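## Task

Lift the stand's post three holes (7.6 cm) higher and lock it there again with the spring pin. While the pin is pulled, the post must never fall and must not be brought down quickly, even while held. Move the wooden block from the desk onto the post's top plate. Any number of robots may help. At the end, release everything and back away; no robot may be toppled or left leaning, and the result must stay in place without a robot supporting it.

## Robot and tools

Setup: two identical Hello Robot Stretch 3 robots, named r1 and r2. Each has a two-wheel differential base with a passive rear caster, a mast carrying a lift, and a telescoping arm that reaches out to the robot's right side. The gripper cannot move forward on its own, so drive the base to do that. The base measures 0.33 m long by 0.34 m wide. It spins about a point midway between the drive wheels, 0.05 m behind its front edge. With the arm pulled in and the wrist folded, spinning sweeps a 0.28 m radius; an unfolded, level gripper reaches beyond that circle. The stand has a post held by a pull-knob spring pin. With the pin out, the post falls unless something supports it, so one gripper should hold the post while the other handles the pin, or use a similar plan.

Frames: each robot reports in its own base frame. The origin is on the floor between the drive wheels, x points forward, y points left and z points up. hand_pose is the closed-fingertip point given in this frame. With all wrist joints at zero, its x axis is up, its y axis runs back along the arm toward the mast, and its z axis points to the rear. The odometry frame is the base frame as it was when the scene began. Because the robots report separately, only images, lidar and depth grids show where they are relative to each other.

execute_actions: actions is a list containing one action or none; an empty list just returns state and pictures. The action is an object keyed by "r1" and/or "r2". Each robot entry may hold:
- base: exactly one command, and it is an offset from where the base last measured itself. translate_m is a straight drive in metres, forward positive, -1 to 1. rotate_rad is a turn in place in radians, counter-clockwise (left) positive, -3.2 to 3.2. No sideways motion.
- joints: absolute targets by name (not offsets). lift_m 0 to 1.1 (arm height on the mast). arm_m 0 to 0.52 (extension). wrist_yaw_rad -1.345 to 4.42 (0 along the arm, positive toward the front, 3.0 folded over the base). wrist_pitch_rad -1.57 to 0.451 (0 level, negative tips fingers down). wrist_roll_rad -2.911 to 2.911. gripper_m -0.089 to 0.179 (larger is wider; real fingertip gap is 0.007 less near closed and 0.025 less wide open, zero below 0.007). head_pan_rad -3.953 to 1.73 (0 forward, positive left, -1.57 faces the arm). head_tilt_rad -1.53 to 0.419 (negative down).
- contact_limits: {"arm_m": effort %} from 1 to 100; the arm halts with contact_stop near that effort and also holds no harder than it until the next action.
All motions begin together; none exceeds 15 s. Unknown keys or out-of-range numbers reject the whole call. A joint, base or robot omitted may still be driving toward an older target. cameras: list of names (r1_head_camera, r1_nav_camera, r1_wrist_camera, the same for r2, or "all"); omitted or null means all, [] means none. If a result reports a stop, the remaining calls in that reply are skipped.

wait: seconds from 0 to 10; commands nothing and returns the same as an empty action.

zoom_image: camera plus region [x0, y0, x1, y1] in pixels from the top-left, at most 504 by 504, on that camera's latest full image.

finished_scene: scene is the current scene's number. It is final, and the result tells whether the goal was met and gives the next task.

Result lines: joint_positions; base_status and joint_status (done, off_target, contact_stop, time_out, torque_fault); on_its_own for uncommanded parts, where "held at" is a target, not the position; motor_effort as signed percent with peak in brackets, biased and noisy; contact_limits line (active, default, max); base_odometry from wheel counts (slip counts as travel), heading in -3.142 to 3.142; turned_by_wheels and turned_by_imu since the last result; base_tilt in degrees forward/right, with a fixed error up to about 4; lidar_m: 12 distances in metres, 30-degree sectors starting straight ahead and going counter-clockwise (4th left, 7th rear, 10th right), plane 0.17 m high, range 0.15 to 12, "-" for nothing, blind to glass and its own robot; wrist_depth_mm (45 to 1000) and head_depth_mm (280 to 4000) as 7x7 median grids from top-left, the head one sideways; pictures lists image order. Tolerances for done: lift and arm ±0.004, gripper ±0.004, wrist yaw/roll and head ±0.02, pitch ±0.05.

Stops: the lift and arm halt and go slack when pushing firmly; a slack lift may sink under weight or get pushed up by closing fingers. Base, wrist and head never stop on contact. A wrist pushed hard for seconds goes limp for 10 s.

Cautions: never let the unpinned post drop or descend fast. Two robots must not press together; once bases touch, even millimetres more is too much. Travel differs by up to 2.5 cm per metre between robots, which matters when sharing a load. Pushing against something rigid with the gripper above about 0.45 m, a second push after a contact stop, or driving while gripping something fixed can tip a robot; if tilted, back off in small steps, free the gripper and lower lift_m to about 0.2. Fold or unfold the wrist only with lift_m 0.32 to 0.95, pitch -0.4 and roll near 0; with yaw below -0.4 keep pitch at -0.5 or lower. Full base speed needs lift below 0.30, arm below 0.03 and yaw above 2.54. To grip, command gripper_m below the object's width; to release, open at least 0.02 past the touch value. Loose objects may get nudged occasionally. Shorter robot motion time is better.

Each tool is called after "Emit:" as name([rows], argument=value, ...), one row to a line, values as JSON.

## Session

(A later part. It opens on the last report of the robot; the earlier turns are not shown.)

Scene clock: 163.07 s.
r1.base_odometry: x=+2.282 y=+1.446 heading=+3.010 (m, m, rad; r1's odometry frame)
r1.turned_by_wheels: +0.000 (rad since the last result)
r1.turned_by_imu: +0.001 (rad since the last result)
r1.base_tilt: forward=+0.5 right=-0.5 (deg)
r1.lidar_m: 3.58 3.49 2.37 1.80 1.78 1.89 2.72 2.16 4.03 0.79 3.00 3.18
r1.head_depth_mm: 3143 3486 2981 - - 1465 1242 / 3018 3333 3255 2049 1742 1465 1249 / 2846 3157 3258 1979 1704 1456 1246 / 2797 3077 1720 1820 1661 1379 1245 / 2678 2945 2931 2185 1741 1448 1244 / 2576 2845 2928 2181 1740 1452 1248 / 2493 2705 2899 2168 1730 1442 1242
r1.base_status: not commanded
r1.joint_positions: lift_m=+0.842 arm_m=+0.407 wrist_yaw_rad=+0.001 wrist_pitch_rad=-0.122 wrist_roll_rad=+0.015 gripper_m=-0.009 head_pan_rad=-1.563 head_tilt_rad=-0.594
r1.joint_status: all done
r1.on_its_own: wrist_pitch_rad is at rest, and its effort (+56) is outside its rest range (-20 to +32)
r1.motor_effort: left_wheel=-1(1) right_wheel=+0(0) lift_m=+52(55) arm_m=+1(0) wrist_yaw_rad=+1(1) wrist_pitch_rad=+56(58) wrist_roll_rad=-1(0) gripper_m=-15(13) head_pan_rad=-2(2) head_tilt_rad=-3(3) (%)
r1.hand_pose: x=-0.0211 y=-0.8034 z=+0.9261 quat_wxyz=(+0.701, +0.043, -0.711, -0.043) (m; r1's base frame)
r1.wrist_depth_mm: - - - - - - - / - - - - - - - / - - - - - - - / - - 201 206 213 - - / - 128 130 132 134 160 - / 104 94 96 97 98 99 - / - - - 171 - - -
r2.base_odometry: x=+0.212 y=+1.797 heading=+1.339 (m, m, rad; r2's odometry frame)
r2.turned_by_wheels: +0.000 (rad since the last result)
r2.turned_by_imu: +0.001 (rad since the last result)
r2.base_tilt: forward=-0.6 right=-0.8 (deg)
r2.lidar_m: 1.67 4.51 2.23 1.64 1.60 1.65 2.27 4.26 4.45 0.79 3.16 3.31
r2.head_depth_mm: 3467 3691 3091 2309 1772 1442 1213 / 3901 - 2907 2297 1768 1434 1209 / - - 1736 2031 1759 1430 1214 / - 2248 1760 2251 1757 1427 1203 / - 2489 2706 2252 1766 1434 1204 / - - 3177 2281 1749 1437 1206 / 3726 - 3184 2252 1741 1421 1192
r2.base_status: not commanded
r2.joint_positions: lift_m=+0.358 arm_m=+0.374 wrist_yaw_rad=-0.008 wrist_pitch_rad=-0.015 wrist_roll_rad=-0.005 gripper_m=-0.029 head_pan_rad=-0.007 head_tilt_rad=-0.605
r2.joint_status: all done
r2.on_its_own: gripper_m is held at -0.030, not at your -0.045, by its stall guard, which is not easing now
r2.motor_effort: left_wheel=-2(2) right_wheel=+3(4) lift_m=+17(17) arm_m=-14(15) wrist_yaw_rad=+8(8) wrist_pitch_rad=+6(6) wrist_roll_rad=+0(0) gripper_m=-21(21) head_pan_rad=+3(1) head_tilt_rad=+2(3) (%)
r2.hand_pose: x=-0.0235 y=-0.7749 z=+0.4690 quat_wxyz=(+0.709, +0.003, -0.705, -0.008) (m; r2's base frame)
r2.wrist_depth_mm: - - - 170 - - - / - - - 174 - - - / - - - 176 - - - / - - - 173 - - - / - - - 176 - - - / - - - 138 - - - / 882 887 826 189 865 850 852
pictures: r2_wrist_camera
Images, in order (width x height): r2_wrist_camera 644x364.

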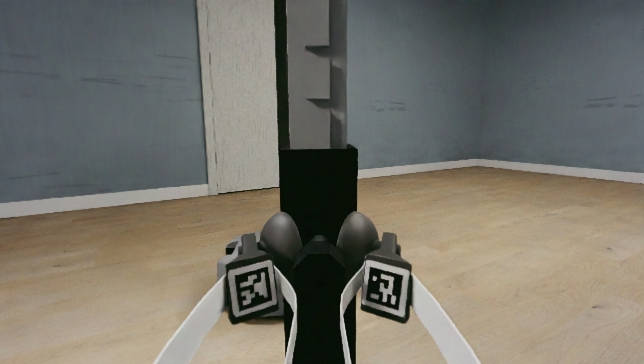

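Emit:
execute_actions([
  {"r1":{"joints":{"lift_m":0.847}}},
], cameras=["r2_wrist_camera"])

Emit:
execute_actions([
  {"r2":{"joints":{"gripper_m":0.07}}},
], cameras=["r2_wrist_camera"])

Emit:
execute_actions([
  {"r1":{"joints":{"lift_m":0.838}}},
], cameras=["r2_wrist_camera"])

Scene clock: 165.90 s.
r1.base_odometry: x=+2.282 y=+1.446 heading=+3.010 (m, m, rad; r1's odometry frame)
r1.turned_by_wheels: +0.000 (rad since the last result)
r1.turned_by_imu: +0.000 (rad since the last result)
r1.base_tilt: forward=+0.5 right=-0.5 (deg)
r1.lidar_m: 3.56 3.48 2.38 1.80 1.78 1.89 2.71 2.16 4.03 0.80 2.99 3.17
r1.head_depth_mm: 3086 3514 2969 - - 1463 1255 / 3001 3301 3270 2049 1766 1464 1248 / 2863 3154 3283 1982 1695 1457 1246 / 2770 3075 1635 1838 1654 1383 1248 / 2673 2941 2932 2180 1740 1446 1244 / 2562 2860 2907 2171 1740 1449 1245 / 2484 2748 2884 2179 1732 1439 1238
r1.base_status: not commanded
r1.joint_positions: lift_m=+0.846 arm_m=+0.407 wrist_yaw_rad=+0.001 wrist_pitch_rad=-0.122 wrist_roll_rad=+0.015 gripper_m=-0.009 head_pan_rad=-1.563 head_tilt_rad=-0.594
r1.joint_status: all done
r1.on_its_own: wrist_pitch_rad is at rest, and its effort (+56) is outside its rest range (-20 to +32)
r1.motor_effort: left_wheel=-1(1) right_wheel=-1(0) lift_m=+52(55) arm_m=+0(0) wrist_yaw_rad=+0(1) wrist_pitch_rad=+56(56) wrist_roll_rad=+0(1) gripper_m=-14(13) head_pan_rad=-2(2) head_tilt_rad=-3(3) (%)
r1.hand_pose: x=-0.0211 y=-0.8033 z=+0.9300 quat_wxyz=(+0.701, +0.044, -0.711, -0.043) (m; r1's base frame)
r1.wrist_depth_mm: - - - - - - - / - - - - - - - / - - - - - - - / - - 201 206 212 - - / - 128 130 133 135 160 - / 105 95 96 97 98 100 - / - - - 171 - - -
r2.base_odometry: x=+0.212 y=+1.797 heading=+1.339 (m, m, rad; r2's odometry frame)
r2.turned_by_wheels: +0.000 (rad since the last result)
r2.turned_by_imu: +0.000 (rad since the last result)
r2.base_tilt: forward=-0.6 right=-0.8 (deg)
r2.lidar_m: 1.67 4.52 2.23 1.64 1.60 1.64 2.28 4.27 4.44 0.79 3.19 3.33
r2.head_depth_mm: 3420 3648 3101 2271 1778 1443 1212 / 3915 - 2860 2282 1764 1435 1215 / - - 1747 2034 1756 1439 1207 / - 2285 1759 2281 1757 1433 1208 / - 2455 2711 2246 1759 1426 1199 / - - 3181 2232 1742 1430 1205 / 3708 - 3189 2245 1737 1431 1201
r2.base_status: not commanded
r2.joint_positions: lift_m=+0.358 arm_m=+0.374 wrist_yaw_rad=-0.008 wrist_pitch_rad=-0.015 wrist_roll_rad=-0.005 gripper_m=-0.029 head_pan_rad=-0.007 head_tilt_rad=-0.605
r2.joint_status: not commanded
r2.on_its_own: gripper_m is held at -0.030, not at your -0.045, by its stall guard, which is not easing now
r2.motor_effort: left_wheel=-2(2) right_wheel=+3(3) lift_m=+17(18) arm_m=-14(14) wrist_yaw_rad=+8(8) wrist_pitch_rad=+6(6) wrist_roll_rad=+0(0) gripper_m=-21(21) head_pan_rad=+2(3) head_tilt_rad=+3(1) (%)
r2.hand_pose: x=-0.0235 y=-0.7749 z=+0.4690 quat_wxyz=(+0.709, +0.003, -0.705, -0.008) (m; r2's base frame)
r2.wrist_depth_mm: - - - 170 - - - / - - - 174 - - - / - - - 177 - - - / - - - 173 - - - / - - - 176 - - - / - - - 139 - - - / 857 893 839 189 854 851 845
pictures: r2_wrist_camera
Images, in order (width x height): r2_wrist_camera 644x364.

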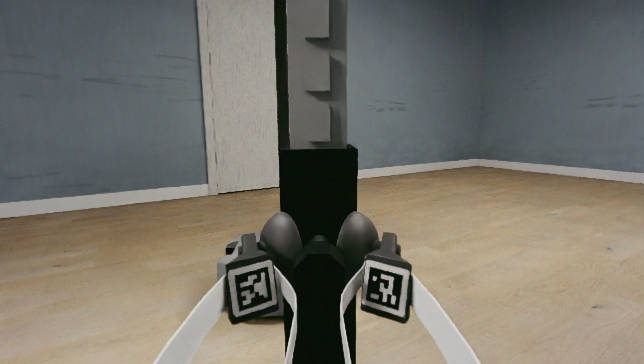

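Scene clock: 167.97 s.
r1.base_odometry: x=+2.282 y=+1.446 heading=+3.010 (m, m, rad; r1's odometry frame)
r1.turned_by_wheels: +0.000 (rad since the last result)
r1.turned_by_imu: +0.000 (rad since the last result)
r1.base_tilt: forward=+0.6 right=-0.6 (deg)
r1.lidar_m: 3.55 3.48 2.38 1.80 1.78 1.89 2.72 2.16 4.02 0.79 2.99 3.18
r1.head_depth_mm: 3167 3475 2983 - - 1459 1251 / 3029 3362 3286 2041 1751 1455 1248 / 2844 3177 3275 1976 1702 1471 1244 / 2793 3078 1645 1833 1657 1372 1250 / 2662 2930 2934 2181 1736 1446 1242 / 2590 2823 2922 2198 1735 1449 1242 / 2484 2729 2847 2157 1736 1447 1242
r1.base_status: not commanded
r1.joint_positions: lift_m=+0.846 arm_m=+0.407 wrist_yaw_rad=+0.001 wrist_pitch_rad=-0.122 wrist_roll_rad=+0.015 gripper_m=-0.009 head_pan_rad=-1.563 head_tilt_rad=-0.594
r1.joint_status: not commanded
r1.on_its_own: wrist_pitch_rad is at rest, and its effort (+56) is outside its rest range (-20 to +32)
r1.motor_effort: left_wheel=-1(1) right_wheel=-1(1) lift_m=+52(53) arm_m=+0(1) wrist_yaw_rad=+0(1) wrist_pitch_rad=+56(56) wrist_roll_rad=+0(0) gripper_m=-13(13) head_pan_rad=-2(2) head_tilt_rad=-4(4) (%)
r1.hand_pose: x=-0.0211 y=-0.8033 z=+0.9300 quat_wxyz=(+0.701, +0.044, -0.711, -0.043) (m; r1's base frame)
r1.wrist_depth_mm: - - - - - - - / - - - - - - - / - - - - - - - / - - 201 206 211 - - / - 128 130 133 135 160 - / 104 95 96 97 98 99 - / - - - 171 - - -
r2.base_odometry: x=+0.212 y=+1.797 heading=+1.340 (m, m, rad; r2's odometry frame)
r2.turned_by_wheels: +0.000 (rad since the last result)
r2.turned_by_imu: +0.001 (rad since the last result)
r2.base_tilt: forward=-0.5 right=-0.8 (deg)
r2.lidar_m: 1.67 4.51 2.22 1.64 1.60 1.65 2.27 4.26 4.45 0.79 3.17 3.31
r2.head_depth_mm: 3448 3636 3049 2282 1774 1439 1218 / 3819 - 2903 2316 1767 1443 1208 / - - 1740 2015 1762 1437 1210 / - 2247 1752 2246 1762 1435 1207 / - 2470 2715 2265 1748 1428 1205 / - - 3195 2235 1743 1425 1204 / 3676 - 3132 2222 1741 1418 1203
r2.base_status: not commanded
r2.joint_positions: lift_m=+0.358 arm_m=+0.373 wrist_yaw_rad=-0.003 wrist_pitch_rad=-0.016 wrist_roll_rad=-0.005 gripper_m=+0.070 head_pan_rad=-0.007 head_tilt_rad=-0.605
r2.joint_status: all done
r2.motor_effort: left_wheel=+1(0) right_wheel=+0(3) lift_m=+17(17) arm_m=-3(14) wrist_yaw_rad=+3(9) wrist_pitch_rad=+6(6) wrist_roll_rad=+0(0) gripper_m=+0(82) head_pan_rad=+1(2) head_tilt_rad=+3(3) (%)
r2.hand_pose: x=-0.0222 y=-0.7740 z=+0.4688 quat_wxyz=(+0.709, +0.005, -0.705, -0.007) (m; r2's base frame)
r2.wrist_depth_mm: - - - 170 - - - / - - - 174 - - - / - - - 176 - - - / - - - 174 - - - / - - - 179 - - - / - - 927 185 - - - / 881 882 841 191 860 837 845
pictures: r2_wrist_camera
Images, in order (width x height): r2_wrist_camera 644x364.

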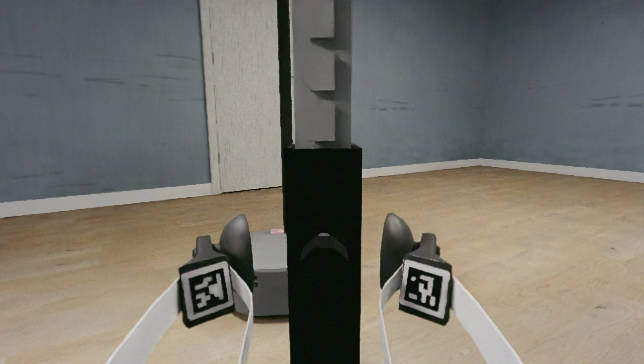

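Scene clock: 168.67 s.
r1.base_odometry: x=+2.282 y=+1.446 heading=+3.010 (m, m, rad; r1's odometry frame)
r1.turned_by_wheels: +0.000 (rad since the last result)
r1.turned_by_imu: +0.000 (rad since the last result)
r1.base_tilt: forward=+0.3 right=-0.7 (deg)
r1.lidar_m: 3.58 3.47 2.37 1.80 1.78 1.89 2.72 2.16 4.01 0.79 3.00 3.18
r1.head_depth_mm: 3146 3550 2991 2321 - 1464 1225 / 3044 3301 3304 2063 1750 1455 1249 / 2840 3129 1742 1993 1708 1460 1247 / 2773 3064 1619 1826 1662 1377 1249 / 2675 2987 2940 2184 1748 1453 1245 / 2570 2837 2932 2185 1743 1450 1240 / 2522 2714 2880 2167 1750 1449 1239
r1.base_status: not commanded
r1.joint_positions: lift_m=+0.838 arm_m=+0.407 wrist_yaw_rad=+0.001 wrist_pitch_rad=-0.096 wrist_roll_rad=+0.015 gripper_m=-0.009 head_pan_rad=-1.563 head_tilt_rad=-0.594
r1.joint_status: all done
r1.on_its_own: wrist_pitch_rad is at rest, and its effort (+44) is outside its rest range (-20 to +32)
r1.motor_effort: left_wheel=-1(1) right_wheel=-1(1) lift_m=+32(46) arm_m=+1(1) wrist_yaw_rad=+0(1) wrist_pitch_rad=+44(56) wrist_roll_rad=+0(0) gripper_m=-14(14) head_pan_rad=-2(2) head_tilt_rad=-3(3) (%)
r1.hand_pose: x=-0.0211 y=-0.8047 z=+0.9283 quat_wxyz=(+0.701, +0.035, -0.711, -0.034) (m; r1's base frame)
r1.wrist_depth_mm: - - - - - - - / - - - - - - - / - - - - - - - / - - 206 212 219 - - / - 126 127 130 132 145 - / - 96 93 93 94 96 - / - - - 170 - - -
r2.base_odometry: x=+0.212 y=+1.797 heading=+1.340 (m, m, rad; r2's odometry frame)
r2.turned_by_wheels: +0.000 (rad since the last result)
r2.turned_by_imu: +0.000 (rad since the last result)
r2.base_tilt: forward=-0.5 right=-0.8 (deg)
r2.lidar_m: 1.67 4.50 2.22 1.64 1.59 1.65 2.27 4.27 4.43 0.78 3.18 3.32
r2.head_depth_mm: 3444 3652 3100 2307 1768 1438 1210 / 3892 - 2903 2304 1759 1436 1214 / - - 1758 2025 1767 1430 1212 / - 2256 1765 2260 1767 1430 1206 / - 2444 2745 2266 1750 1428 1197 / - - 3224 2267 1731 1436 1209 / 3675 - 3133 2267 1755 1416 1206
r2.base_status: not commanded
r2.joint_positions: lift_m=+0.358 arm_m=+0.373 wrist_yaw_rad=-0.003 wrist_pitch_rad=-0.016 wrist_roll_rad=-0.005 gripper_m=+0.070 head_pan_rad=-0.007 head_tilt_rad=-0.605
r2.joint_status: not commanded
r2.motor_effort: left_wheel=+0(1) right_wheel=-1(1) lift_m=+17(17) arm_m=-3(3) wrist_yaw_rad=+3(3) wrist_pitch_rad=+6(6) wrist_roll_rad=+0(0) gripper_m=+0(1) head_pan_rad=+4(3) head_tilt_rad=+3(3) (%)
r2.hand_pose: x=-0.0222 y=-0.7740 z=+0.4688 quat_wxyz=(+0.709, +0.005, -0.705, -0.007) (m; r2's base frame)
r2.wrist_depth_mm: - - - 170 - - - / - - - 174 - - - / - - - 178 - - - / - - - 175 - - - / - - - 178 - - - / - - 936 186 - - - / 868 863 859 190 880 820 852
pictures: r2_wrist_camera
Images, in order (width x height): r2_wrist_camera 644x364.

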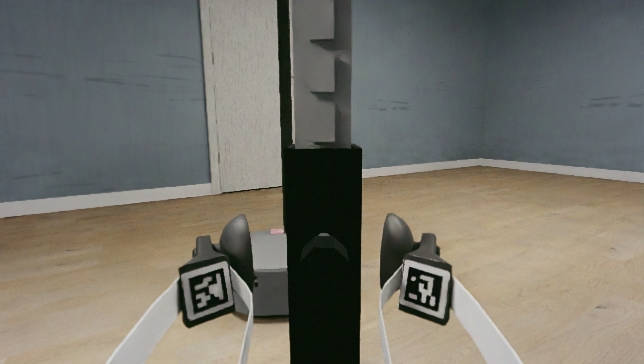

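Emit:
execute_actions([
  {"r1":{"joints":{"lift_m":0.825}},"r2":{"joints":{"arm_m":0.01}}},
], cameras=["r2_wrist_camera"])

Scene clock: 177.70 s.
r1.base_odometry: x=+2.282 y=+1.446 heading=+3.010 (m, m, rad; r1's odometry frame)
r1.turned_by_wheels: +0.000 (rad since the last result)
r1.turned_by_imu: +0.001 (rad since the last result)
r1.base_tilt: forward=+0.4 right=-0.6 (deg)
r1.lidar_m: 3.55 3.47 2.37 1.81 1.78 1.89 2.72 2.17 4.03 0.79 3.00 3.19
r1.head_depth_mm: 3143 3457 2990 2302 - 1429 1228 / 3005 3377 3275 2062 1757 1456 1259 / 2866 3195 1733 - 1698 1454 1248 / 2772 3075 1636 1920 1704 1376 1247 / 2654 2947 2950 2202 1746 1452 1241 / 2574 2817 2934 2184 1736 1443 1242 / 2495 2704 2892 2187 1742 1443 1239
r1.base_status: not commanded
r1.joint_positions: lift_m=+0.825 arm_m=+0.407 wrist_yaw_rad=+0.001 wrist_pitch_rad=-0.051 wrist_roll_rad=+0.015 gripper_m=-0.009 head_pan_rad=-1.563 head_tilt_rad=-0.594
r1.joint_status: all done
r1.motor_effort: left_wheel=-1(1) right_wheel=-1(0) lift_m=+28(31) arm_m=+1(1) wrist_yaw_rad=-1(2) wrist_pitch_rad=+23(44) wrist_roll_rad=-1(0) gripper_m=-15(14) head_pan_rad=-2(1) head_tilt_rad=-3(3) (%)
r1.hand_pose: x=-0.0211 y=-0.8065 z=+0.9268 quat_wxyz=(+0.702, +0.019, -0.712, -0.018) (m; r1's base frame)
r1.wrist_depth_mm: - - - - - - - / - - - - - - - / - - - - - - - / - - 217 225 233 - - / - 120 122 125 127 141 - / - 96 91 92 89 89 - / - - - 166 - - -
r2.base_odometry: x=+0.212 y=+1.797 heading=+1.340 (m, m, rad; r2's odometry frame)
r2.turned_by_wheels: +0.000 (rad since the last result)
r2.turned_by_imu: +0.001 (rad since the last result)
r2.base_tilt: forward=-0.5 right=-0.8 (deg)
r2.lidar_m: 1.67 4.50 2.23 1.63 1.59 1.64 2.27 4.27 4.43 0.79 3.19 3.31
r2.head_depth_mm: 3385 3648 3089 2287 1767 1449 1214 / 3861 - 2899 2303 1780 1436 1216 / - - 1746 2017 1754 1434 1212 / - 2260 1755 2270 1760 1433 1205 / - 2484 2723 2265 1752 1430 1208 / - - 3178 2238 1737 1431 1208 / 3676 - 3107 2226 1754 1418 1208
r2.base_status: not commanded
r2.joint_positions: lift_m=+0.358 arm_m=+0.010 wrist_yaw_rad=-0.002 wrist_pitch_rad=-0.017 wrist_roll_rad=-0.005 gripper_m=+0.070 head_pan_rad=-0.007 head_tilt_rad=-0.605
r2.joint_status: all done
r2.motor_effort: left_wheel=+0(0) right_wheel=+0(0) lift_m=+18(17) arm_m=-3(5) wrist_yaw_rad=+1(3) wrist_pitch_rad=+6(7) wrist_roll_rad=+0(0) gripper_m=+1(0) head_pan_rad=+2(2) head_tilt_rad=+2(1) (%)
r2.hand_pose: x=-0.0218 y=-0.4110 z=+0.4686 quat_wxyz=(+0.709, +0.006, -0.705, -0.007) (m; r2's base frame)
r2.wrist_depth_mm: - - - - - - - / - - - - - - - / - - - - - - - / - - - - - - - / - - - - - - - / - - - - - - - / 868 879 881 874 853 838 857
pictures: r2_wrist_camera
Images, in order (width x height): r2_wrist_camera 644x364.

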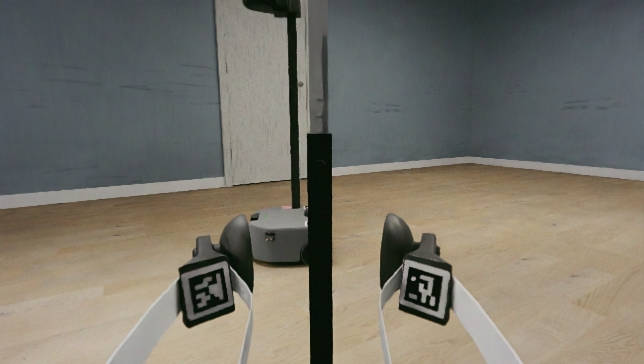

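Locked.

Emit:
execute_actions([
  {"r1":{"joints":{"lift_m":0.815,"gripper_m":0.08}},"r2":{"base":{"rotate_rad":0.39},"joints":{"wrist_pitch_rad":-0.4,"wrist_yaw_rad":3.0,"gripper_m":0.03}}},
], cameras=[])

Emit:
execute_actions([
  {"r1":{"joints":{"lift_m":0.79,"arm_m":0.01}},"r2":{"joints":{"lift_m":0.28}}},
], cameras=[])

Emit:
execute_actions([
  {"r2":{"base":{"translate_m":1},"joints":{"head_pan_rad":-0.5,"head_tilt_rad":-0.8}}},
], cameras=["r2_head_camera","r2_nav_camera"])

Scene clock: 183.30 s.
r1.base_odometry: x=+2.282 y=+1.446 heading=+3.010 (m, m, rad; r1's odometry frame)
r1.turned_by_wheels: +0.000 (rad since the last result)
r1.turned_by_imu: +0.001 (rad since the last result)
r1.base_tilt: forward=+0.4 right=-0.5 (deg)
r1.lidar_m: 3.56 3.48 2.38 1.80 1.78 1.88 2.71 2.16 4.05 0.79 3.00 3.19
r1.head_depth_mm: 3103 3475 2963 2296 - - 1229 / 3002 3331 3157 - 1755 1461 1248 / 2893 3239 860 - 1705 1454 1245 / 2744 3001 1647 1912 1701 1375 1247 / 2676 2950 2949 2201 1750 1444 1241 / 2598 2834 2937 2184 1730 1451 1238 / 2508 2714 2849 2186 1726 1442 1237
r1.base_status: not commanded
r1.joint_positions: lift_m=+0.815 arm_m=+0.407 wrist_yaw_rad=+0.001 wrist_pitch_rad=-0.019 wrist_roll_rad=+0.015 gripper_m=+0.080 head_pan_rad=-1.563 head_tilt_rad=-0.594
r1.joint_status: all done
r1.motor_effort: left_wheel=-2(1) right_wheel=+0(1) lift_m=+27(28) arm_m=+1(2) wrist_yaw_rad=+0(1) wrist_pitch_rad=+8(23) wrist_roll_rad=+0(0) gripper_m=+0(80) head_pan_rad=-2(2) head_tilt_rad=-3(2) (%)
r1.hand_pose: x=-0.0211 y=-0.8076 z=+0.9252 quat_wxyz=(+0.702, +0.007, -0.712, -0.006) (m; r1's base frame)
r1.wrist_depth_mm: - - - - - - - / - - - - - - - / - - - - - - - / - - 222 231 239 - - / - 111 114 116 118 120 - / - 90 89 89 87 86 - / - - - 162 - - -
r2.base_odometry: x=+0.212 y=+1.797 heading=+1.729 (m, m, rad; r2's odometry frame)
r2.turned_by_wheels: +0.390 (rad since the last result)
r2.turned_by_imu: +0.398 (rad since the last result)
r2.base_tilt: forward=-0.5 right=-0.9 (deg)
r2.lidar_m: 2.78 2.59 1.71 1.58 1.60 2.01 4.25 4.31 0.79 3.18 3.22 1.68
r2.head_depth_mm: - 2554 1659 2292 1776 1441 1212 / 3911 2539 2834 2307 1766 1443 1216 / 3799 - 3225 2296 1746 1435 1210 / 3763 - 3197 2290 1759 1433 1206 / 3696 - 3196 2229 1744 1422 1207 / 3661 - 3207 2249 1747 1427 1208 / 3593 - 3154 2238 1740 1418 1197
r2.base_status: done
r2.joint_positions: lift_m=+0.358 arm_m=+0.010 wrist_yaw_rad=+2.997 wrist_pitch_rad=-0.413 wrist_roll_rad=-0.005 gripper_m=+0.030 head_pan_rad=-0.007 head_tilt_rad=-0.605
r2.joint_status: all done
r2.motor_effort: left_wheel=-1(5) right_wheel=+1(3) lift_m=+18(17) arm_m=-3(3) wrist_yaw_rad=+3(5) wrist_pitch_rad=+5(5) wrist_roll_rad=+0(0) gripper_m=+0(82) head_pan_rad=+2(2) head_tilt_rad=+2(2) (%)
r2.hand_pose: x=+0.0112 y=+0.0675 z=+0.3721 quat_wxyz=(+0.195, +0.699, +0.095, +0.682) (m; r2's base frame)
r2.wrist_depth_mm: - - - - - - - / - - - - - - - / - - - - - - - / 952 930 929 929 924 916 948 / 756 747 795 747 751 738 734 / 635 621 - 616 645 639 621 / 531 527 - 549 530 542 533
pictures: none
No camera images: the call's "cameras" was empty. Leave "cameras" out to get every camera's image.

Scene clock: 187.43 s.
r1.base_odometry: x=+2.282 y=+1.446 heading=+3.010 (m, m, rad; r1's odometry frame)
r1.turned_by_wheels: +0.000 (rad since the last result)
r1.turned_by_imu: +0.001 (rad since the last result)
r1.base_tilt: forward=+0.5 right=-0.5 (deg)
r1.lidar_m: 3.56 3.48 2.38 1.80 1.78 1.89 2.71 2.16 4.04 0.79 2.99 3.18
r1.head_depth_mm: 3132 3495 2985 2211 1752 1458 1284 / 3023 3333 2978 2199 1764 1460 1275 / 2882 3223 1590 1797 1749 1508 - / 2727 2999 1664 1916 1761 1409 1253 / 2667 2927 2946 2183 1736 1445 1237 / 2560 2845 2921 2192 1738 1454 1243 / 2491 2704 2899 2177 1733 1446 1238
r1.base_status: not commanded
r1.joint_positions: lift_m=+0.790 arm_m=+0.010 wrist_yaw_rad=+0.001 wrist_pitch_rad=-0.020 wrist_roll_rad=+0.015 gripper_m=+0.080 head_pan_rad=-1.563 head_tilt_rad=-0.594
r1.joint_status: all done
r1.motor_effort: left_wheel=-2(1) right_wheel=+1(1) lift_m=+28(29) arm_m=-7(6) wrist_yaw_rad=+0(1) wrist_pitch_rad=+9(9) wrist_roll_rad=+0(0) gripper_m=+0(0) head_pan_rad=-2(2) head_tilt_rad=-4(2) (%)
r1.hand_pose: x=-0.0211 y=-0.4111 z=+0.8998 quat_wxyz=(+0.702, +0.008, -0.712, -0.007) (m; r1's base frame)
r1.wrist_depth_mm: - - - - - - - / - - - - - - - / - - - - - - - / - - - - - - - / - - - - - - - / - - - - - - - / - - - - - - -
r2.base_odometry: x=+0.212 y=+1.797 heading=+1.729 (m, m, rad; r2's odometry frame)
r2.turned_by_wheels: +0.000 (rad since the last result)
r2.turned_by_imu: +0.000 (rad since the last result)
r2.base_tilt: forward=-0.5 right=-0.8 (deg)
r2.lidar_m: 2.79 2.60 1.71 1.58 1.60 2.01 4.24 4.32 0.79 3.20 3.24 1.67
r2.head_depth_mm: - 2563 1660 2284 1765 1448 1221 / 3894 2513 2801 2283 1758 1439 1213 / 3794 - 3213 2257 1767 1429 1215 / 3723 - 3224 2250 1750 1432 1199 / 3718 - 3208 2272 1749 1426 1205 / 3654 - 3170 2257 1746 1425 1201 / 3604 - 3128 2227 1746 1418 1200
r2.base_status: not commanded
r2.joint_positions: lift_m=+0.280 arm_m=+0.010 wrist_yaw_rad=+2.997 wrist_pitch_rad=-0.414 wrist_roll_rad=-0.005 gripper_m=+0.030 head_pan_rad=-0.007 head_tilt_rad=-0.605
r2.joint_status: all done
r2.motor_effort: left_wheel=-2(2) right_wheel=+1(1) lift_m=+16(14) arm_m=-3(3) wrist_yaw_rad=+2(3) wrist_pitch_rad=+6(6) wrist_roll_rad=+0(0) gripper_m=+0(0) head_pan_rad=+2(3) head_tilt_rad=+2(3) (%)
r2.hand_pose: x=+0.0111 y=+0.0673 z=+0.2939 quat_wxyz=(+0.195, +0.699, +0.096, +0.682) (m; r2's base frame)
r2.wrist_depth_mm: - - - - - - - / - - - - - - - / - - - - - - - / 776 795 799 783 790 793 788 / 632 627 648 627 621 621 623 / 521 523 - 533 532 526 520 / 470 - - - 446 452 444
pictures: none
No camera images: the call's "cameras" was empty. Leave "cameras" out to get every camera's image.

Scene clock: 192.37 s.
r1.base_odometry: x=+2.282 y=+1.446 heading=+3.010 (m, m, rad; r1's odometry frame)
r1.turned_by_wheels: +0.000 (rad since the last result)
r1.turned_by_imu: +0.001 (rad since the last result)
r1.base_tilt: forward=+0.5 right=-0.7 (deg)
r1.lidar_m: 3.57 3.47 2.37 1.80 1.78 1.89 2.71 2.16 2.18 0.79 2.99 3.18
r1.head_depth_mm: 3141 3490 2990 2212 1764 1464 1285 / 3024 3376 2946 2203 1767 1466 1279 / 2896 3203 2573 2114 1754 1502 - / 2790 3069 2577 2111 1749 1401 1247 / 2669 2938 2926 2188 1725 1453 1242 / 2578 2845 2930 2183 1733 1448 1242 / 2468 2733 2868 2188 1741 1439 1240
r1.base_status: not commanded
r1.joint_positions: lift_m=+0.790 arm_m=+0.010 wrist_yaw_rad=+0.001 wrist_pitch_rad=-0.020 wrist_roll_rad=+0.015 gripper_m=+0.080 head_pan_rad=-1.563 head_tilt_rad=-0.594
r1.joint_status: not commanded
r1.motor_effort: left_wheel=-1(1) right_wheel=+0(1) lift_m=+28(28) arm_m=-7(7) wrist_yaw_rad=+0(1) wrist_pitch_rad=+8(9) wrist_roll_rad=+0(0) gripper_m=+1(0) head_pan_rad=-2(2) head_tilt_rad=-3(3) (%)
r1.hand_pose: x=-0.0211 y=-0.4111 z=+0.8998 quat_wxyz=(+0.702, +0.008, -0.712, -0.007) (m; r1's base frame)
r1.wrist_depth_mm: - - - - - - - / - - - - - - - / - - - - - - - / - - - - - - - / - - - - - - - / - - - - - - - / - - - - - - -
r2.base_odometry: x=+0.054 y=+2.784 heading=+1.729 (m, m, rad; r2's odometry frame)
r2.turned_by_wheels: +0.000 (rad since the last result)
r2.turned_by_imu: +0.004 (rad since the last result)
r2.base_tilt: forward=-0.6 right=-0.9 (deg)
r2.lidar_m: 3.51 2.78 1.85 1.71 1.73 2.17 4.61 1.50 2.28 3.08 0.95 1.83
r2.head_depth_mm: 3129 1375 1013 808 1413 1297 1128 / 3494 1360 1008 878 1514 1296 1130 / 3739 1356 1009 1754 1496 1288 1129 / 3544 1347 1119 1808 1505 1288 1125 / 3364 1333 2094 1807 1495 1282 1124 / 3159 1547 2248 1768 1495 1276 1123 / 3069 2825 2237 1790 1481 1275 1120
r2.base_status: done
r2.joint_positions: lift_m=+0.280 arm_m=+0.010 wrist_yaw_rad=+2.998 wrist_pitch_rad=-0.415 wrist_roll_rad=-0.005 gripper_m=+0.030 head_pan_rad=-0.493 head_tilt_rad=-0.790
r2.joint_status: all done
r2.motor_effort: left_wheel=-1(5) right_wheel=+1(5) lift_m=+16(16) arm_m=-3(3) wrist_yaw_rad=+2(2) wrist_pitch_rad=+5(6) wrist_roll_rad=+0(0) gripper_m=-1(0) head_pan_rad=-2(23) head_tilt_rad=-3(21) (%)
r2.hand_pose: x=+0.0110 y=+0.0673 z=+0.2938 quat_wxyz=(+0.195, +0.698, +0.096, +0.682) (m; r2's base frame)
r2.wrist_depth_mm: - - - - - - - / - - - - - - - / - - - - - - - / 786 786 772 772 788 789 785 / 621 620 660 623 621 626 628 / 528 529 - 537 542 519 519 / 467 - - - 446 445 440
pictures: r2_head_camera (sideways: a quarter turn clockwise sets it upright), r2_nav_camera (sideways: a quarter turn counterclockwise sets it upright)
Images, in order (width x height): r2_head_camera 896x504, r2_nav_camera 672x504.

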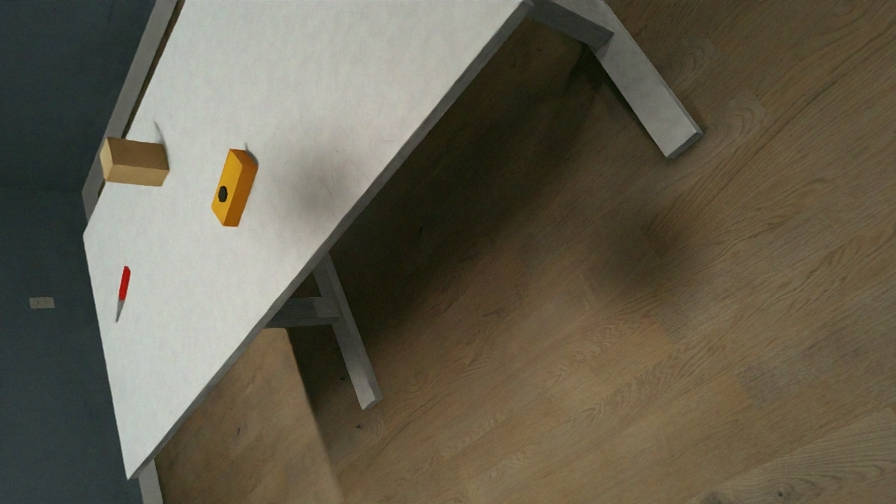

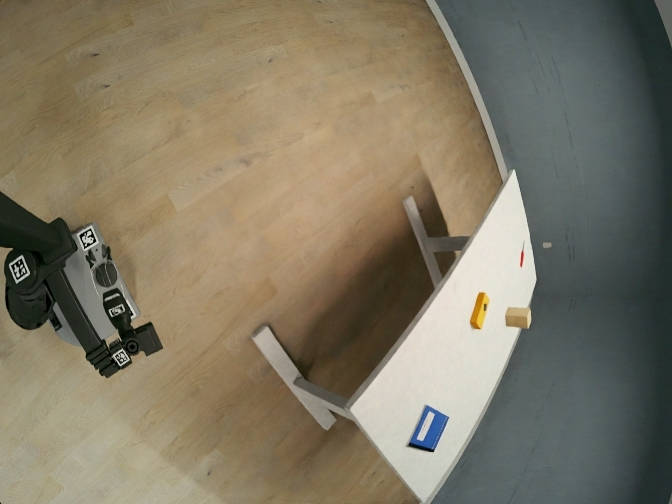

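Emit:
execute_actions([
  {"r2":{"base":{"translate_m":0.85},"joints":{"head_pan_rad":-1.3,"head_tilt_rad":-0.7}}},
], cameras=["r2_head_camera","r2_nav_camera"])

Scene clock: 207.80 s.
r1.base_odometry: x=+2.282 y=+1.446 heading=+3.010 (m, m, rad; r1's odometry frame)
r1.turned_by_wheels: +0.000 (rad since the last result)
r1.turned_by_imu: +0.001 (rad since the last result)
r1.base_tilt: forward=+0.5 right=-0.5 (deg)
r1.lidar_m: 3.57 3.49 2.38 1.80 1.78 1.89 2.72 2.16 2.87 0.79 3.00 3.18
r1.head_depth_mm: 3108 3576 2969 2214 1766 1464 1279 / 3014 3320 2962 2202 1760 1470 1285 / 2860 3219 2574 2130 1747 1503 - / 2770 3061 2584 2134 1757 1412 1244 / 2681 2904 2952 2186 1754 1446 1241 / 2569 2832 2932 2181 1741 1455 1244 / 2497 2728 2865 2182 1733 1441 1240
r1.base_status: not commanded
r1.joint_positions: lift_m=+0.790 arm_m=+0.010 wrist_yaw_rad=+0.001 wrist_pitch_rad=-0.020 wrist_roll_rad=+0.015 gripper_m=+0.080 head_pan_rad=-1.563 head_tilt_rad=-0.594
r1.joint_status: not commanded
r1.motor_effort: left_wheel=-2(1) right_wheel=+1(0) lift_m=+27(27) arm_m=-7(6) wrist_yaw_rad=+1(1) wrist_pitch_rad=+9(9) wrist_roll_rad=+0(0) gripper_m=+2(0) head_pan_rad=-2(2) head_tilt_rad=-3(3) (%)
r1.hand_pose: x=-0.0211 y=-0.4111 z=+0.8998 quat_wxyz=(+0.702, +0.008, -0.712, -0.007) (m; r1's base frame)
r1.wrist_depth_mm: - - - - - - - / - - - - - - - / - - - - - - - / - - - - - - - / - - - - - - - / - - - - - - - / - - - - - - -
r2.base_odometry: x=-0.080 y=+3.624 heading=+1.729 (m, m, rad; r2's odometry frame)
r2.turned_by_wheels: +0.000 (rad since the last result)
r2.turned_by_imu: +0.004 (rad since the last result)
r2.base_tilt: forward=-0.4 right=-0.9 (deg)
r2.lidar_m: 2.67 2.70 1.95 1.81 1.83 2.31 4.93 2.29 0.91 2.96 3.00 1.10
r2.head_depth_mm: 2430 2688 1180 895 717 1317 1163 / 2466 2708 1175 886 717 1347 1162 / 2465 2788 1168 836 716 1361 1157 / 2507 2809 1158 851 730 1342 1155 / 2572 2837 1060 876 751 1341 1157 / 2562 2905 1098 874 747 1333 1150 / 2609 2963 1141 872 768 1336 1154
r2.base_status: done
r2.joint_positions: lift_m=+0.280 arm_m=+0.010 wrist_yaw_rad=+2.998 wrist_pitch_rad=-0.415 wrist_roll_rad=-0.005 gripper_m=+0.030 head_pan_rad=-1.293 head_tilt_rad=-0.705
r2.joint_status: all done
r2.motor_effort: left_wheel=-2(4) right_wheel=+1(6) lift_m=+16(16) arm_m=-3(3) wrist_yaw_rad=+1(1) wrist_pitch_rad=+6(6) wrist_roll_rad=+0(0) gripper_m=+0(0) head_pan_rad=-3(29) head_tilt_rad=+2(13) (%)
r2.hand_pose: x=+0.0110 y=+0.0673 z=+0.2938 quat_wxyz=(+0.195, +0.698, +0.096, +0.682) (m; r2's base frame)
r2.wrist_depth_mm: - - - - - - - / - - - - - - - / - - - - - - - / 792 807 787 801 795 771 778 / 631 637 645 617 621 623 625 / 521 521 - 542 542 525 521 / 460 - - - 447 450 450
pictures: r2_head_camera (sideways: a quarter turn clockwise sets it upright), r2_nav_camera (sideways: a quarter turn counterclockwise sets it upright)
Images, in order (width x height): r2_head_camera 896x504, r2_nav_camera 672x504.

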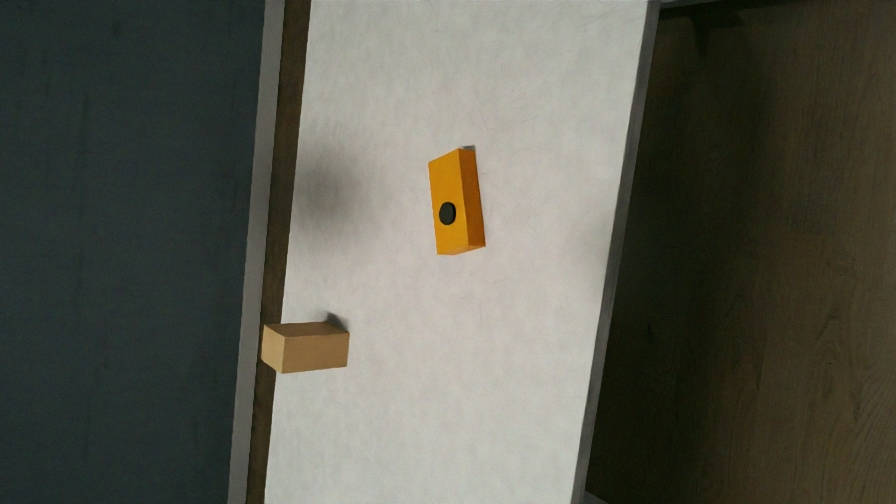

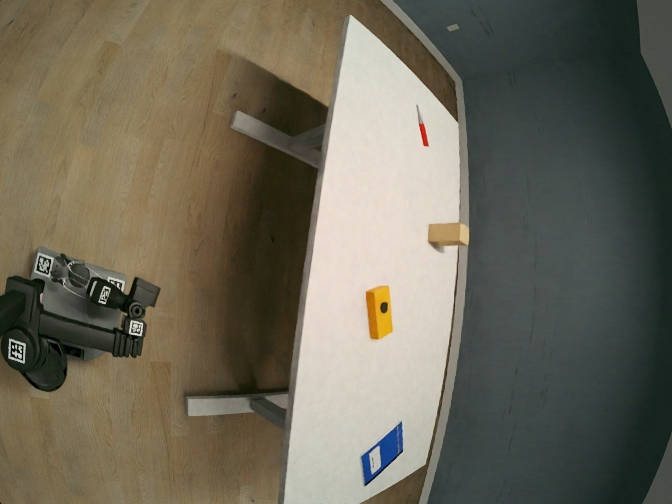

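Emit:
execute_actions([
  {"r2":{"base":{"translate_m":0.36},"joints":{"lift_m":0.85,"head_pan_rad":-1.57}}},
], cameras=[])

Emit:
execute_actions([
  {"r2":{"joints":{"wrist_yaw_rad":0,"gripper_m":0.15}}},
], cameras=[])

Emit:
execute_actions([
  {"r2":{"joints":{"wrist_pitch_rad":0,"arm_m":0.2,"lift_m":0.76}}},
], cameras=["r2_head_camera","r2_wrist_camera"])

Scene clock: 218.47 s.
r1.base_odometry: x=+2.282 y=+1.446 heading=+3.010 (m, m, rad; r1's odometry frame)
r1.turned_by_wheels: +0.000 (rad since the last result)
r1.turned_by_imu: +0.001 (rad since the last result)
r1.base_tilt: forward=+0.3 right=-0.8 (deg)
r1.lidar_m: 3.54 3.48 2.38 1.79 1.78 1.89 2.72 2.16 3.21 0.79 2.99 3.20
r1.head_depth_mm: 3112 3474 2982 2213 1768 1465 1278 / 3008 3345 2985 2194 1762 1453 1277 / 2869 3221 2586 2121 1748 1524 - / 2790 3094 2568 2120 1749 1405 1239 / 2683 2944 2940 2176 1744 1449 1247 / 2571 2840 2954 2188 1739 1444 1242 / 2489 2723 2865 2177 1735 1447 1241
r1.base_status: not commanded
r1.joint_positions: lift_m=+0.790 arm_m=+0.010 wrist_yaw_rad=+0.001 wrist_pitch_rad=-0.020 wrist_roll_rad=+0.015 gripper_m=+0.080 head_pan_rad=-1.563 head_tilt_rad=-0.594
r1.joint_status: not commanded
r1.motor_effort: left_wheel=-1(1) right_wheel=+0(1) lift_m=+27(27) arm_m=-6(7) wrist_yaw_rad=+0(1) wrist_pitch_rad=+8(8) wrist_roll_rad=+0(1) gripper_m=+1(1) head_pan_rad=-1(2) head_tilt_rad=-3(3) (%)
r1.hand_pose: x=-0.0211 y=-0.4111 z=+0.8998 quat_wxyz=(+0.702, +0.008, -0.712, -0.007) (m; r1's base frame)
r1.wrist_depth_mm: - - - - - - - / - - - - - - - / - - - - - - - / - - - - - - - / - - - - - - - / - - - - - - - / - - - - - - -
r2.base_odometry: x=-0.137 y=+3.979 heading=+1.729 (m, m, rad; r2's odometry frame)
r2.turned_by_wheels: +0.000 (rad since the last result)
r2.turned_by_imu: +0.002 (rad since the last result)
r2.base_tilt: forward=-0.5 right=-0.9 (deg)
r2.lidar_m: 2.31 2.34 2.00 1.85 1.88 2.37 5.09 2.64 1.11 2.92 0.86 2.49
r2.head_depth_mm: 2547 2860 1178 861 715 - - / 2532 2861 1170 845 711 - 1103 / 2461 2792 1166 884 711 1422 - / 2470 2736 1114 883 711 1415 - / 2434 2725 1058 881 709 1039 1103 / 2441 2668 1153 875 706 1307 1130 / 2379 2638 1148 873 704 1282 1149
r2.base_status: done
r2.joint_positions: lift_m=+0.850 arm_m=+0.010 wrist_yaw_rad=+2.998 wrist_pitch_rad=-0.415 wrist_roll_rad=-0.005 gripper_m=+0.030 head_pan_rad=-1.563 head_tilt_rad=-0.705
r2.joint_status: all done
r2.motor_effort: left_wheel=-1(7) right_wheel=+1(6) lift_m=+28(26) arm_m=-3(3) wrist_yaw_rad=+1(3) wrist_pitch_rad=+6(6) wrist_roll_rad=+0(0) gripper_m=-1(0) head_pan_rad=-2(18) head_tilt_rad=+2(2) (%)
r2.hand_pose: x=+0.0109 y=+0.0673 z=+0.8630 quat_wxyz=(+0.195, +0.698, +0.096, +0.682) (m; r2's base frame)
r2.wrist_depth_mm: - - - - - - - / - - - - - - - / - - - - - - - / - - - - - - - / - - - - - - - / - - - - - - - / - - - - - - -
pictures: none
No camera images: the call's "cameras" was empty. Leave "cameras" out to get every camera's image.

Scene clock: 220.97 s.
r1.base_odometry: x=+2.282 y=+1.446 heading=+3.010 (m, m, rad; r1's odometry frame)
r1.turned_by_wheels: +0.000 (rad since the last result)
r1.turned_by_imu: +0.000 (rad since the last result)
r1.base_tilt: forward=+0.6 right=-0.6 (deg)
r1.lidar_m: 3.55 3.48 2.38 1.80 1.78 1.88 2.72 2.16 3.20 0.79 2.99 3.17
r1.head_depth_mm: 3093 3512 2946 2208 1764 1460 1282 / 3003 3353 2986 2200 1761 1461 1276 / 2905 3186 2587 2115 1750 1512 - / 2790 3037 2565 2131 1742 1411 1251 / 2675 2909 2907 2198 1743 1446 1239 / 2598 2825 2962 2186 1737 1449 1241 / 2495 2745 2890 2176 1738 1451 1242
r1.base_status: not commanded
r1.joint_positions: lift_m=+0.790 arm_m=+0.010 wrist_yaw_rad=+0.001 wrist_pitch_rad=-0.020 wrist_roll_rad=+0.015 gripper_m=+0.080 head_pan_rad=-1.563 head_tilt_rad=-0.594
r1.joint_status: not commanded
r1.motor_effort: left_wheel=-1(1) right_wheel=+0(1) lift_m=+27(27) arm_m=-7(7) wrist_yaw_rad=+0(1) wrist_pitch_rad=+9(9) wrist_roll_rad=+0(0) gripper_m=-1(0) head_pan_rad=-2(2) head_tilt_rad=-4(2) (%)
r1.hand_pose: x=-0.0211 y=-0.4111 z=+0.8998 quat_wxyz=(+0.702, +0.008, -0.712, -0.007) (m; r1's base frame)
r1.wrist_depth_mm: - - - - - - - / - - - - - - - / - - - - - - - / - - - - - - - / - - - - - - - / - - - - - - - / - - - - - - -
r2.base_odometry: x=-0.137 y=+3.979 heading=+1.729 (m, m, rad; r2's odometry frame)
r2.turned_by_wheels: +0.000 (rad since the last result)
r2.turned_by_imu: +0.000 (rad since the last result)
r2.base_tilt: forward=-0.5 right=-0.8 (deg)
r2.lidar_m: 2.31 2.34 2.00 1.85 1.87 2.37 5.11 2.65 1.11 2.91 0.86 2.49
r2.head_depth_mm: 2545 2897 1179 862 716 - - / 2494 2831 1169 846 718 - - / 2469 2823 1172 887 730 - - / 2489 2778 1116 880 730 - 1155 / 2424 2732 1064 877 728 1313 1156 / 2416 2706 1151 878 707 1307 1155 / 2413 2660 1149 872 705 1271 1148
r2.base_status: not commanded
r2.joint_positions: lift_m=+0.850 arm_m=+0.010 wrist_yaw_rad=+0.003 wrist_pitch_rad=-0.415 wrist_roll_rad=-0.005 gripper_m=+0.150 head_pan_rad=-1.563 head_tilt_rad=-0.705
r2.joint_status: all done
r2.motor_effort: left_wheel=-2(1) right_wheel=+1(1) lift_m=+28(28) arm_m=-3(3) wrist_yaw_rad=-4(4) wrist_pitch_rad=+6(6) wrist_roll_rad=+0(0) gripper_m=+0(82) head_pan_rad=-2(2) head_tilt_rad=+3(2) (%)
r2.hand_pose: x=-0.0208 y=-0.3800 z=+0.8630 quat_wxyz=(+0.694, +0.147, -0.690, -0.144) (m; r2's base frame)
r2.wrist_depth_mm: - - - - - - - / - - - 903 - 985 972 / 668 657 658 655 657 655 657 / 499 495 493 490 493 479 494 / 396 414 392 394 396 409 392 / 337 - 330 329 327 - 328 / 276 274 282 291 300 - -
pictures: none
No camera images: the call's "cameras" was empty. Leave "cameras" out to get every camera's image.

Scene clock: 223.60 s.
r1.base_odometry: x=+2.282 y=+1.446 heading=+3.010 (m, m, rad; r1's odometry frame)
r1.turned_by_wheels: +0.000 (rad since the last result)
r1.turned_by_imu: +0.000 (rad since the last result)
r1.base_tilt: forward=+0.4 right=-0.8 (deg)
r1.lidar_m: 3.57 3.48 2.37 1.80 1.78 1.89 2.72 2.16 3.20 0.79 2.98 3.19
r1.head_depth_mm: 3157 3479 3018 2217 1756 1462 1276 / 3034 3347 2952 2203 1759 1455 1281 / 2895 3216 2578 2138 1756 1514 - / 2771 3086 2594 2121 1742 1407 1242 / 2664 2957 2934 2183 1754 1461 1242 / 2624 2814 2913 2182 1736 1450 1239 / 2506 2713 2873 2186 1738 1446 1245
r1.base_status: not commanded
r1.joint_positions: lift_m=+0.790 arm_m=+0.010 wrist_yaw_rad=+0.001 wrist_pitch_rad=-0.020 wrist_roll_rad=+0.015 gripper_m=+0.080 head_pan_rad=-1.563 head_tilt_rad=-0.594
r1.joint_status: not commanded
r1.motor_effort: left_wheel=-1(1) right_wheel=+1(1) lift_m=+27(28) arm_m=-7(6) wrist_yaw_rad=-1(1) wrist_pitch_rad=+9(9) wrist_roll_rad=+0(1) gripper_m=+0(0) head_pan_rad=-2(2) head_tilt_rad=-3(3) (%)
r1.hand_pose: x=-0.0211 y=-0.4111 z=+0.8998 quat_wxyz=(+0.702, +0.008, -0.712, -0.007) (m; r1's base frame)
r1.wrist_depth_mm: - - - - - - - / - - - - - - - / - - - - - - - / - - - - - - - / - - - - - - - / - - - - - - - / - - - - - - -
r2.base_odometry: x=-0.137 y=+3.979 heading=+1.729 (m, m, rad; r2's odometry frame)
r2.turned_by_wheels: +0.000 (rad since the last result)
r2.turned_by_imu: +0.000 (rad since the last result)
r2.base_tilt: forward=-0.5 right=-0.9 (deg)
r2.lidar_m: 2.31 2.33 2.00 1.85 1.88 2.37 5.07 2.64 1.11 2.92 0.86 2.48
r2.head_depth_mm: 2549 2888 1181 861 736 1384 - / 2510 2864 1169 886 - 1316 1142 / 2474 2829 1166 913 - 1344 1158 / 2479 2755 1113 946 691 1315 1157 / 2430 2751 1059 877 710 1311 1154 / 2407 2713 1146 876 706 1308 1155 / 2378 2669 1142 873 704 1281 1148
r2.base_status: not commanded
r2.joint_positions: lift_m=+0.760 arm_m=+0.200 wrist_yaw_rad=+0.002 wrist_pitch_rad=-0.022 wrist_roll_rad=-0.005 gripper_m=+0.150 head_pan_rad=-1.563 head_tilt_rad=-0.705
r2.joint_status: all done
r2.motor_effort: left_wheel=-2(1) right_wheel=+1(1) lift_m=+16(23) arm_m=+3(4) wrist_yaw_rad=-3(5) wrist_pitch_rad=+9(7) wrist_roll_rad=+0(0) gripper_m=-1(1) head_pan_rad=-2(2) head_tilt_rad=+1(3) (%)
r2.hand_pose: x=-0.0210 y=-0.6004 z=+0.8694 quat_wxyz=(+0.709, +0.009, -0.705, -0.007) (m; r2's base frame)
r2.wrist_depth_mm: - - - - - - - / - - - - - - - / - - - - - - - / - - - - - - - / 672 741 606 662 656 706 652 / 450 - 448 445 442 - 436 / 337 322 340 336 334 304 285
pictures: r2_head_camera (sideways: a quarter turn clockwise sets it upright), r2_wrist_camera
Images, in order (width x height): r2_head_camera 896x504, r2_wrist_camera 644x364.

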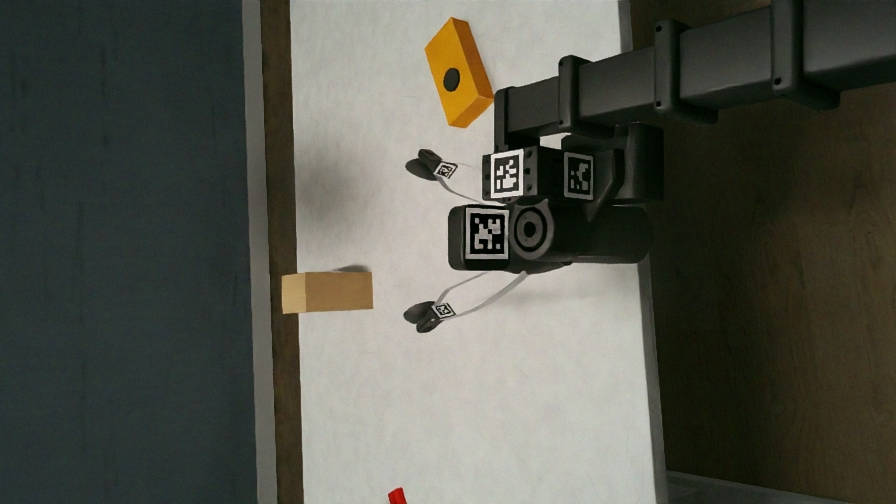

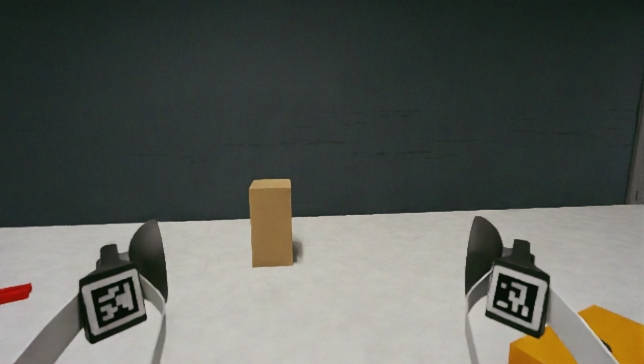

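Emit:
execute_actions([
  {"r2":{"base":{"translate_m":0.065},"joints":{"arm_m":0.36,"lift_m":0.71}}},
], cameras=["r2_head_camera","r2_wrist_camera"])

Scene clock: 229.90 s.
r1.base_odometry: x=+2.282 y=+1.446 heading=+3.010 (m, m, rad; r1's odometry frame)
r1.turned_by_wheels: +0.000 (rad since the last result)
r1.turned_by_imu: +0.001 (rad since the last result)
r1.base_tilt: forward=+0.4 right=-0.6 (deg)
r1.lidar_m: 3.57 3.47 2.37 1.80 1.78 1.89 2.72 2.16 3.28 0.80 2.99 3.19
r1.head_depth_mm: 3159 3528 2983 2226 1759 1465 1276 / 3007 3378 2979 2227 1747 1458 1280 / 2877 3203 2567 2117 1750 1510 - / 2767 3046 2587 2108 1749 1403 1252 / 2670 2951 2942 2186 1736 1447 1239 / 2568 2818 2941 2169 1744 1441 1241 / 2497 2717 2854 2181 1734 1448 1237
r1.base_status: not commanded
r1.joint_positions: lift_m=+0.790 arm_m=+0.010 wrist_yaw_rad=+0.001 wrist_pitch_rad=-0.020 wrist_roll_rad=+0.015 gripper_m=+0.080 head_pan_rad=-1.563 head_tilt_rad=-0.594
r1.joint_status: not commanded
r1.motor_effort: left_wheel=-1(1) right_wheel=+0(1) lift_m=+27(28) arm_m=-7(7) wrist_yaw_rad=+1(0) wrist_pitch_rad=+9(9) wrist_roll_rad=+0(0) gripper_m=+0(0) head_pan_rad=-1(2) head_tilt_rad=-3(2) (%)
r1.hand_pose: x=-0.0211 y=-0.4111 z=+0.8998 quat_wxyz=(+0.702, +0.008, -0.712, -0.007) (m; r1's base frame)
r1.wrist_depth_mm: - - - - - - - / - - - - - - - / - - - - - - - / - - - - - - - / - - - - - - - / - - - - - - - / - - - - - - -
r2.base_odometry: x=-0.147 y=+4.043 heading=+1.729 (m, m, rad; r2's odometry frame)
r2.turned_by_wheels: +0.000 (rad since the last result)
r2.turned_by_imu: +0.001 (rad since the last result)
r2.base_tilt: forward=-0.5 right=-0.9 (deg)
r2.lidar_m: 2.24 2.26 2.00 1.86 1.88 2.38 5.11 1.18 1.15 2.91 0.82 2.42
r2.head_depth_mm: 2539 2857 1179 841 716 1380 1182 / 2567 2846 1175 915 747 - 1138 / 2474 2799 1168 - 693 1324 1155 / 2479 2734 1021 853 699 1307 1162 / 2432 2740 1154 880 709 1304 1147 / 2430 2698 1148 874 704 1310 1151 / 2391 2678 1142 872 704 1252 1130
r2.base_status: done
r2.joint_positions: lift_m=+0.710 arm_m=+0.360 wrist_yaw_rad=+0.002 wrist_pitch_rad=-0.022 wrist_roll_rad=-0.005 gripper_m=+0.150 head_pan_rad=-1.563 head_tilt_rad=-0.704
r2.joint_status: all done
r2.motor_effort: left_wheel=-1(3) right_wheel=+1(4) lift_m=+16(15) arm_m=+3(3) wrist_yaw_rad=-3(3) wrist_pitch_rad=+8(8) wrist_roll_rad=+0(0) gripper_m=+0(0) head_pan_rad=-4(3) head_tilt_rad=+3(2) (%)
r2.hand_pose: x=-0.0210 y=-0.7604 z=+0.8195 quat_wxyz=(+0.709, +0.008, -0.705, -0.007) (m; r2's base frame)
r2.wrist_depth_mm: - - - - - - - / - - - - - - - / - - - - - - - / - - - 325 - - - / 513 557 509 332 496 545 486 / 356 - 342 337 339 - 332 / - 245 256 257 255 240 251
pictures: r2_head_camera (sideways: a quarter turn clockwise sets it upright), r2_wrist_camera
Images, in order (width x height): r2_head_camera 896x504, r2_wrist_camera 644x364.

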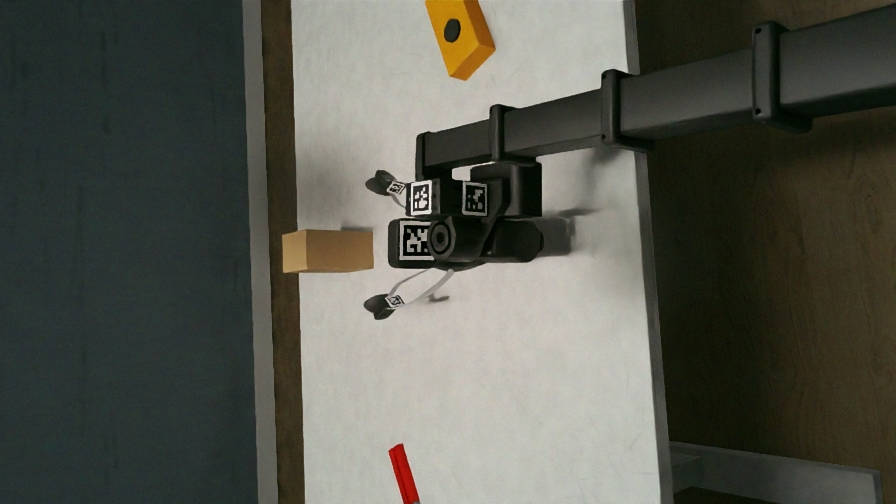

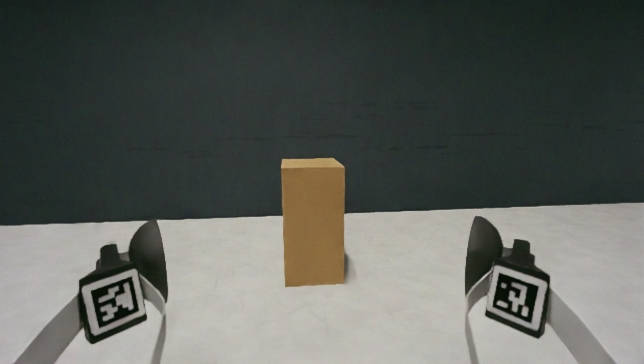

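Emit:
execute_actions([
  {"r2":{"joints":{"arm_m":0.52,"lift_m":0.70}}},
], cameras=["r2_head_camera","r2_wrist_camera"])

Scene clock: 234.00 s.
r1.base_odometry: x=+2.282 y=+1.446 heading=+3.010 (m, m, rad; r1's odometry frame)
r1.turned_by_wheels: +0.000 (rad since the last result)
r1.turned_by_imu: +0.001 (rad since the last result)
r1.base_tilt: forward=+0.6 right=-0.6 (deg)
r1.lidar_m: 3.56 3.48 2.37 1.80 1.78 1.89 2.72 2.16 3.26 0.79 3.00 3.18
r1.head_depth_mm: 3103 3503 2979 2206 1769 1467 1288 / 2998 3373 2955 2194 1758 1451 1278 / 2886 3191 2581 2125 1743 1502 - / 2764 3059 2563 2111 1749 1404 1250 / 2697 2953 2926 2181 1748 1448 1246 / 2581 2833 2924 2173 1745 1454 1241 / 2511 2721 2852 2162 1736 1448 1238
r1.base_status: not commanded
r1.joint_positions: lift_m=+0.790 arm_m=+0.010 wrist_yaw_rad=+0.001 wrist_pitch_rad=-0.020 wrist_roll_rad=+0.015 gripper_m=+0.080 head_pan_rad=-1.563 head_tilt_rad=-0.594
r1.joint_status: not commanded
r1.motor_effort: left_wheel=-1(1) right_wheel=+1(1) lift_m=+28(28) arm_m=-6(7) wrist_yaw_rad=-1(0) wrist_pitch_rad=+9(9) wrist_roll_rad=-1(0) gripper_m=+0(1) head_pan_rad=-2(1) head_tilt_rad=-3(4) (%)
r1.hand_pose: x=-0.0211 y=-0.4111 z=+0.8998 quat_wxyz=(+0.702, +0.008, -0.712, -0.007) (m; r1's base frame)
r1.wrist_depth_mm: - - - - - - - / - - - - - - - / - - - - - - - / - - - - - - - / - - - - - - - / - - - - - - - / - - - - - - -
r2.base_odometry: x=-0.147 y=+4.043 heading=+1.729 (m, m, rad; r2's odometry frame)
r2.turned_by_wheels: +0.000 (rad since the last result)
r2.turned_by_imu: +0.000 (rad since the last result)
r2.base_tilt: forward=-0.5 right=-0.8 (deg)
r2.lidar_m: 2.25 2.27 2.01 1.86 1.88 2.38 5.07 1.18 1.15 2.91 0.83 2.42
r2.head_depth_mm: 2565 2903 1175 844 718 1347 1190 / 2513 2823 1178 888 733 - 1151 / 2500 2806 1224 828 701 1349 1162 / 2458 2763 1135 848 711 1313 1155 / 2426 2746 1149 879 709 1311 1155 / 2417 2711 1149 876 706 1300 1150 / 2341 2658 1143 874 704 1248 1126
r2.base_status: not commanded
r2.joint_positions: lift_m=+0.700 arm_m=+0.520 wrist_yaw_rad=+0.002 wrist_pitch_rad=-0.021 wrist_roll_rad=-0.005 gripper_m=+0.150 head_pan_rad=-1.563 head_tilt_rad=-0.704
r2.joint_status: all done
r2.motor_effort: left_wheel=-1(1) right_wheel=+1(0) lift_m=+16(18) arm_m=+3(5) wrist_yaw_rad=-3(3) wrist_pitch_rad=+8(8) wrist_roll_rad=+0(0) gripper_m=+0(0) head_pan_rad=-2(4) head_tilt_rad=+3(2) (%)
r2.hand_pose: x=-0.0210 y=-0.9204 z=+0.8095 quat_wxyz=(+0.709, +0.008, -0.705, -0.007) (m; r2's base frame)
r2.wrist_depth_mm: - - - - - - - / - - - - - - - / - - - - - - - / - - - 176 - - - / - - 431 161 - - 454 / 342 - 298 166 318 - 310 / - 229 229 171 238 227 233
pictures: r2_head_camera (sideways: a quarter turn clockwise sets it upright), r2_wrist_camera
Images, in order (width x height): r2_head_camera 896x504, r2_wrist_camera 644x364.

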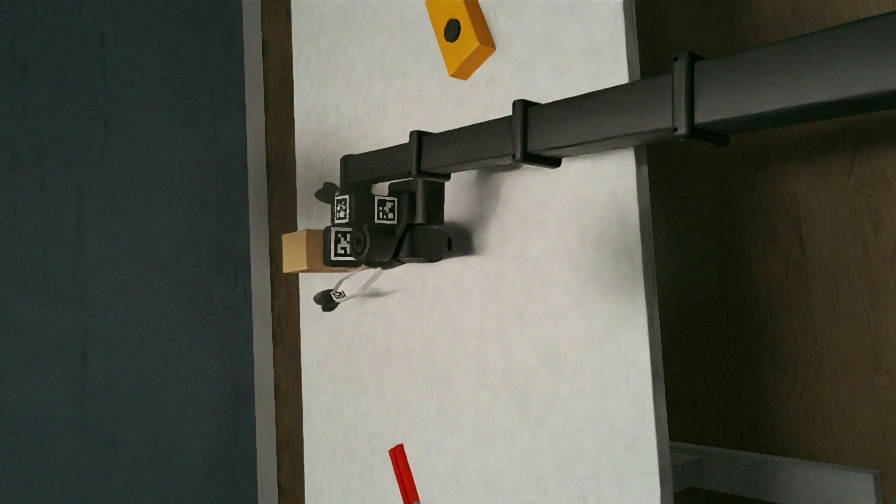

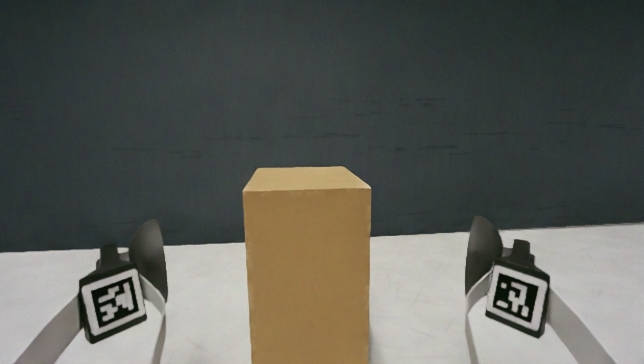

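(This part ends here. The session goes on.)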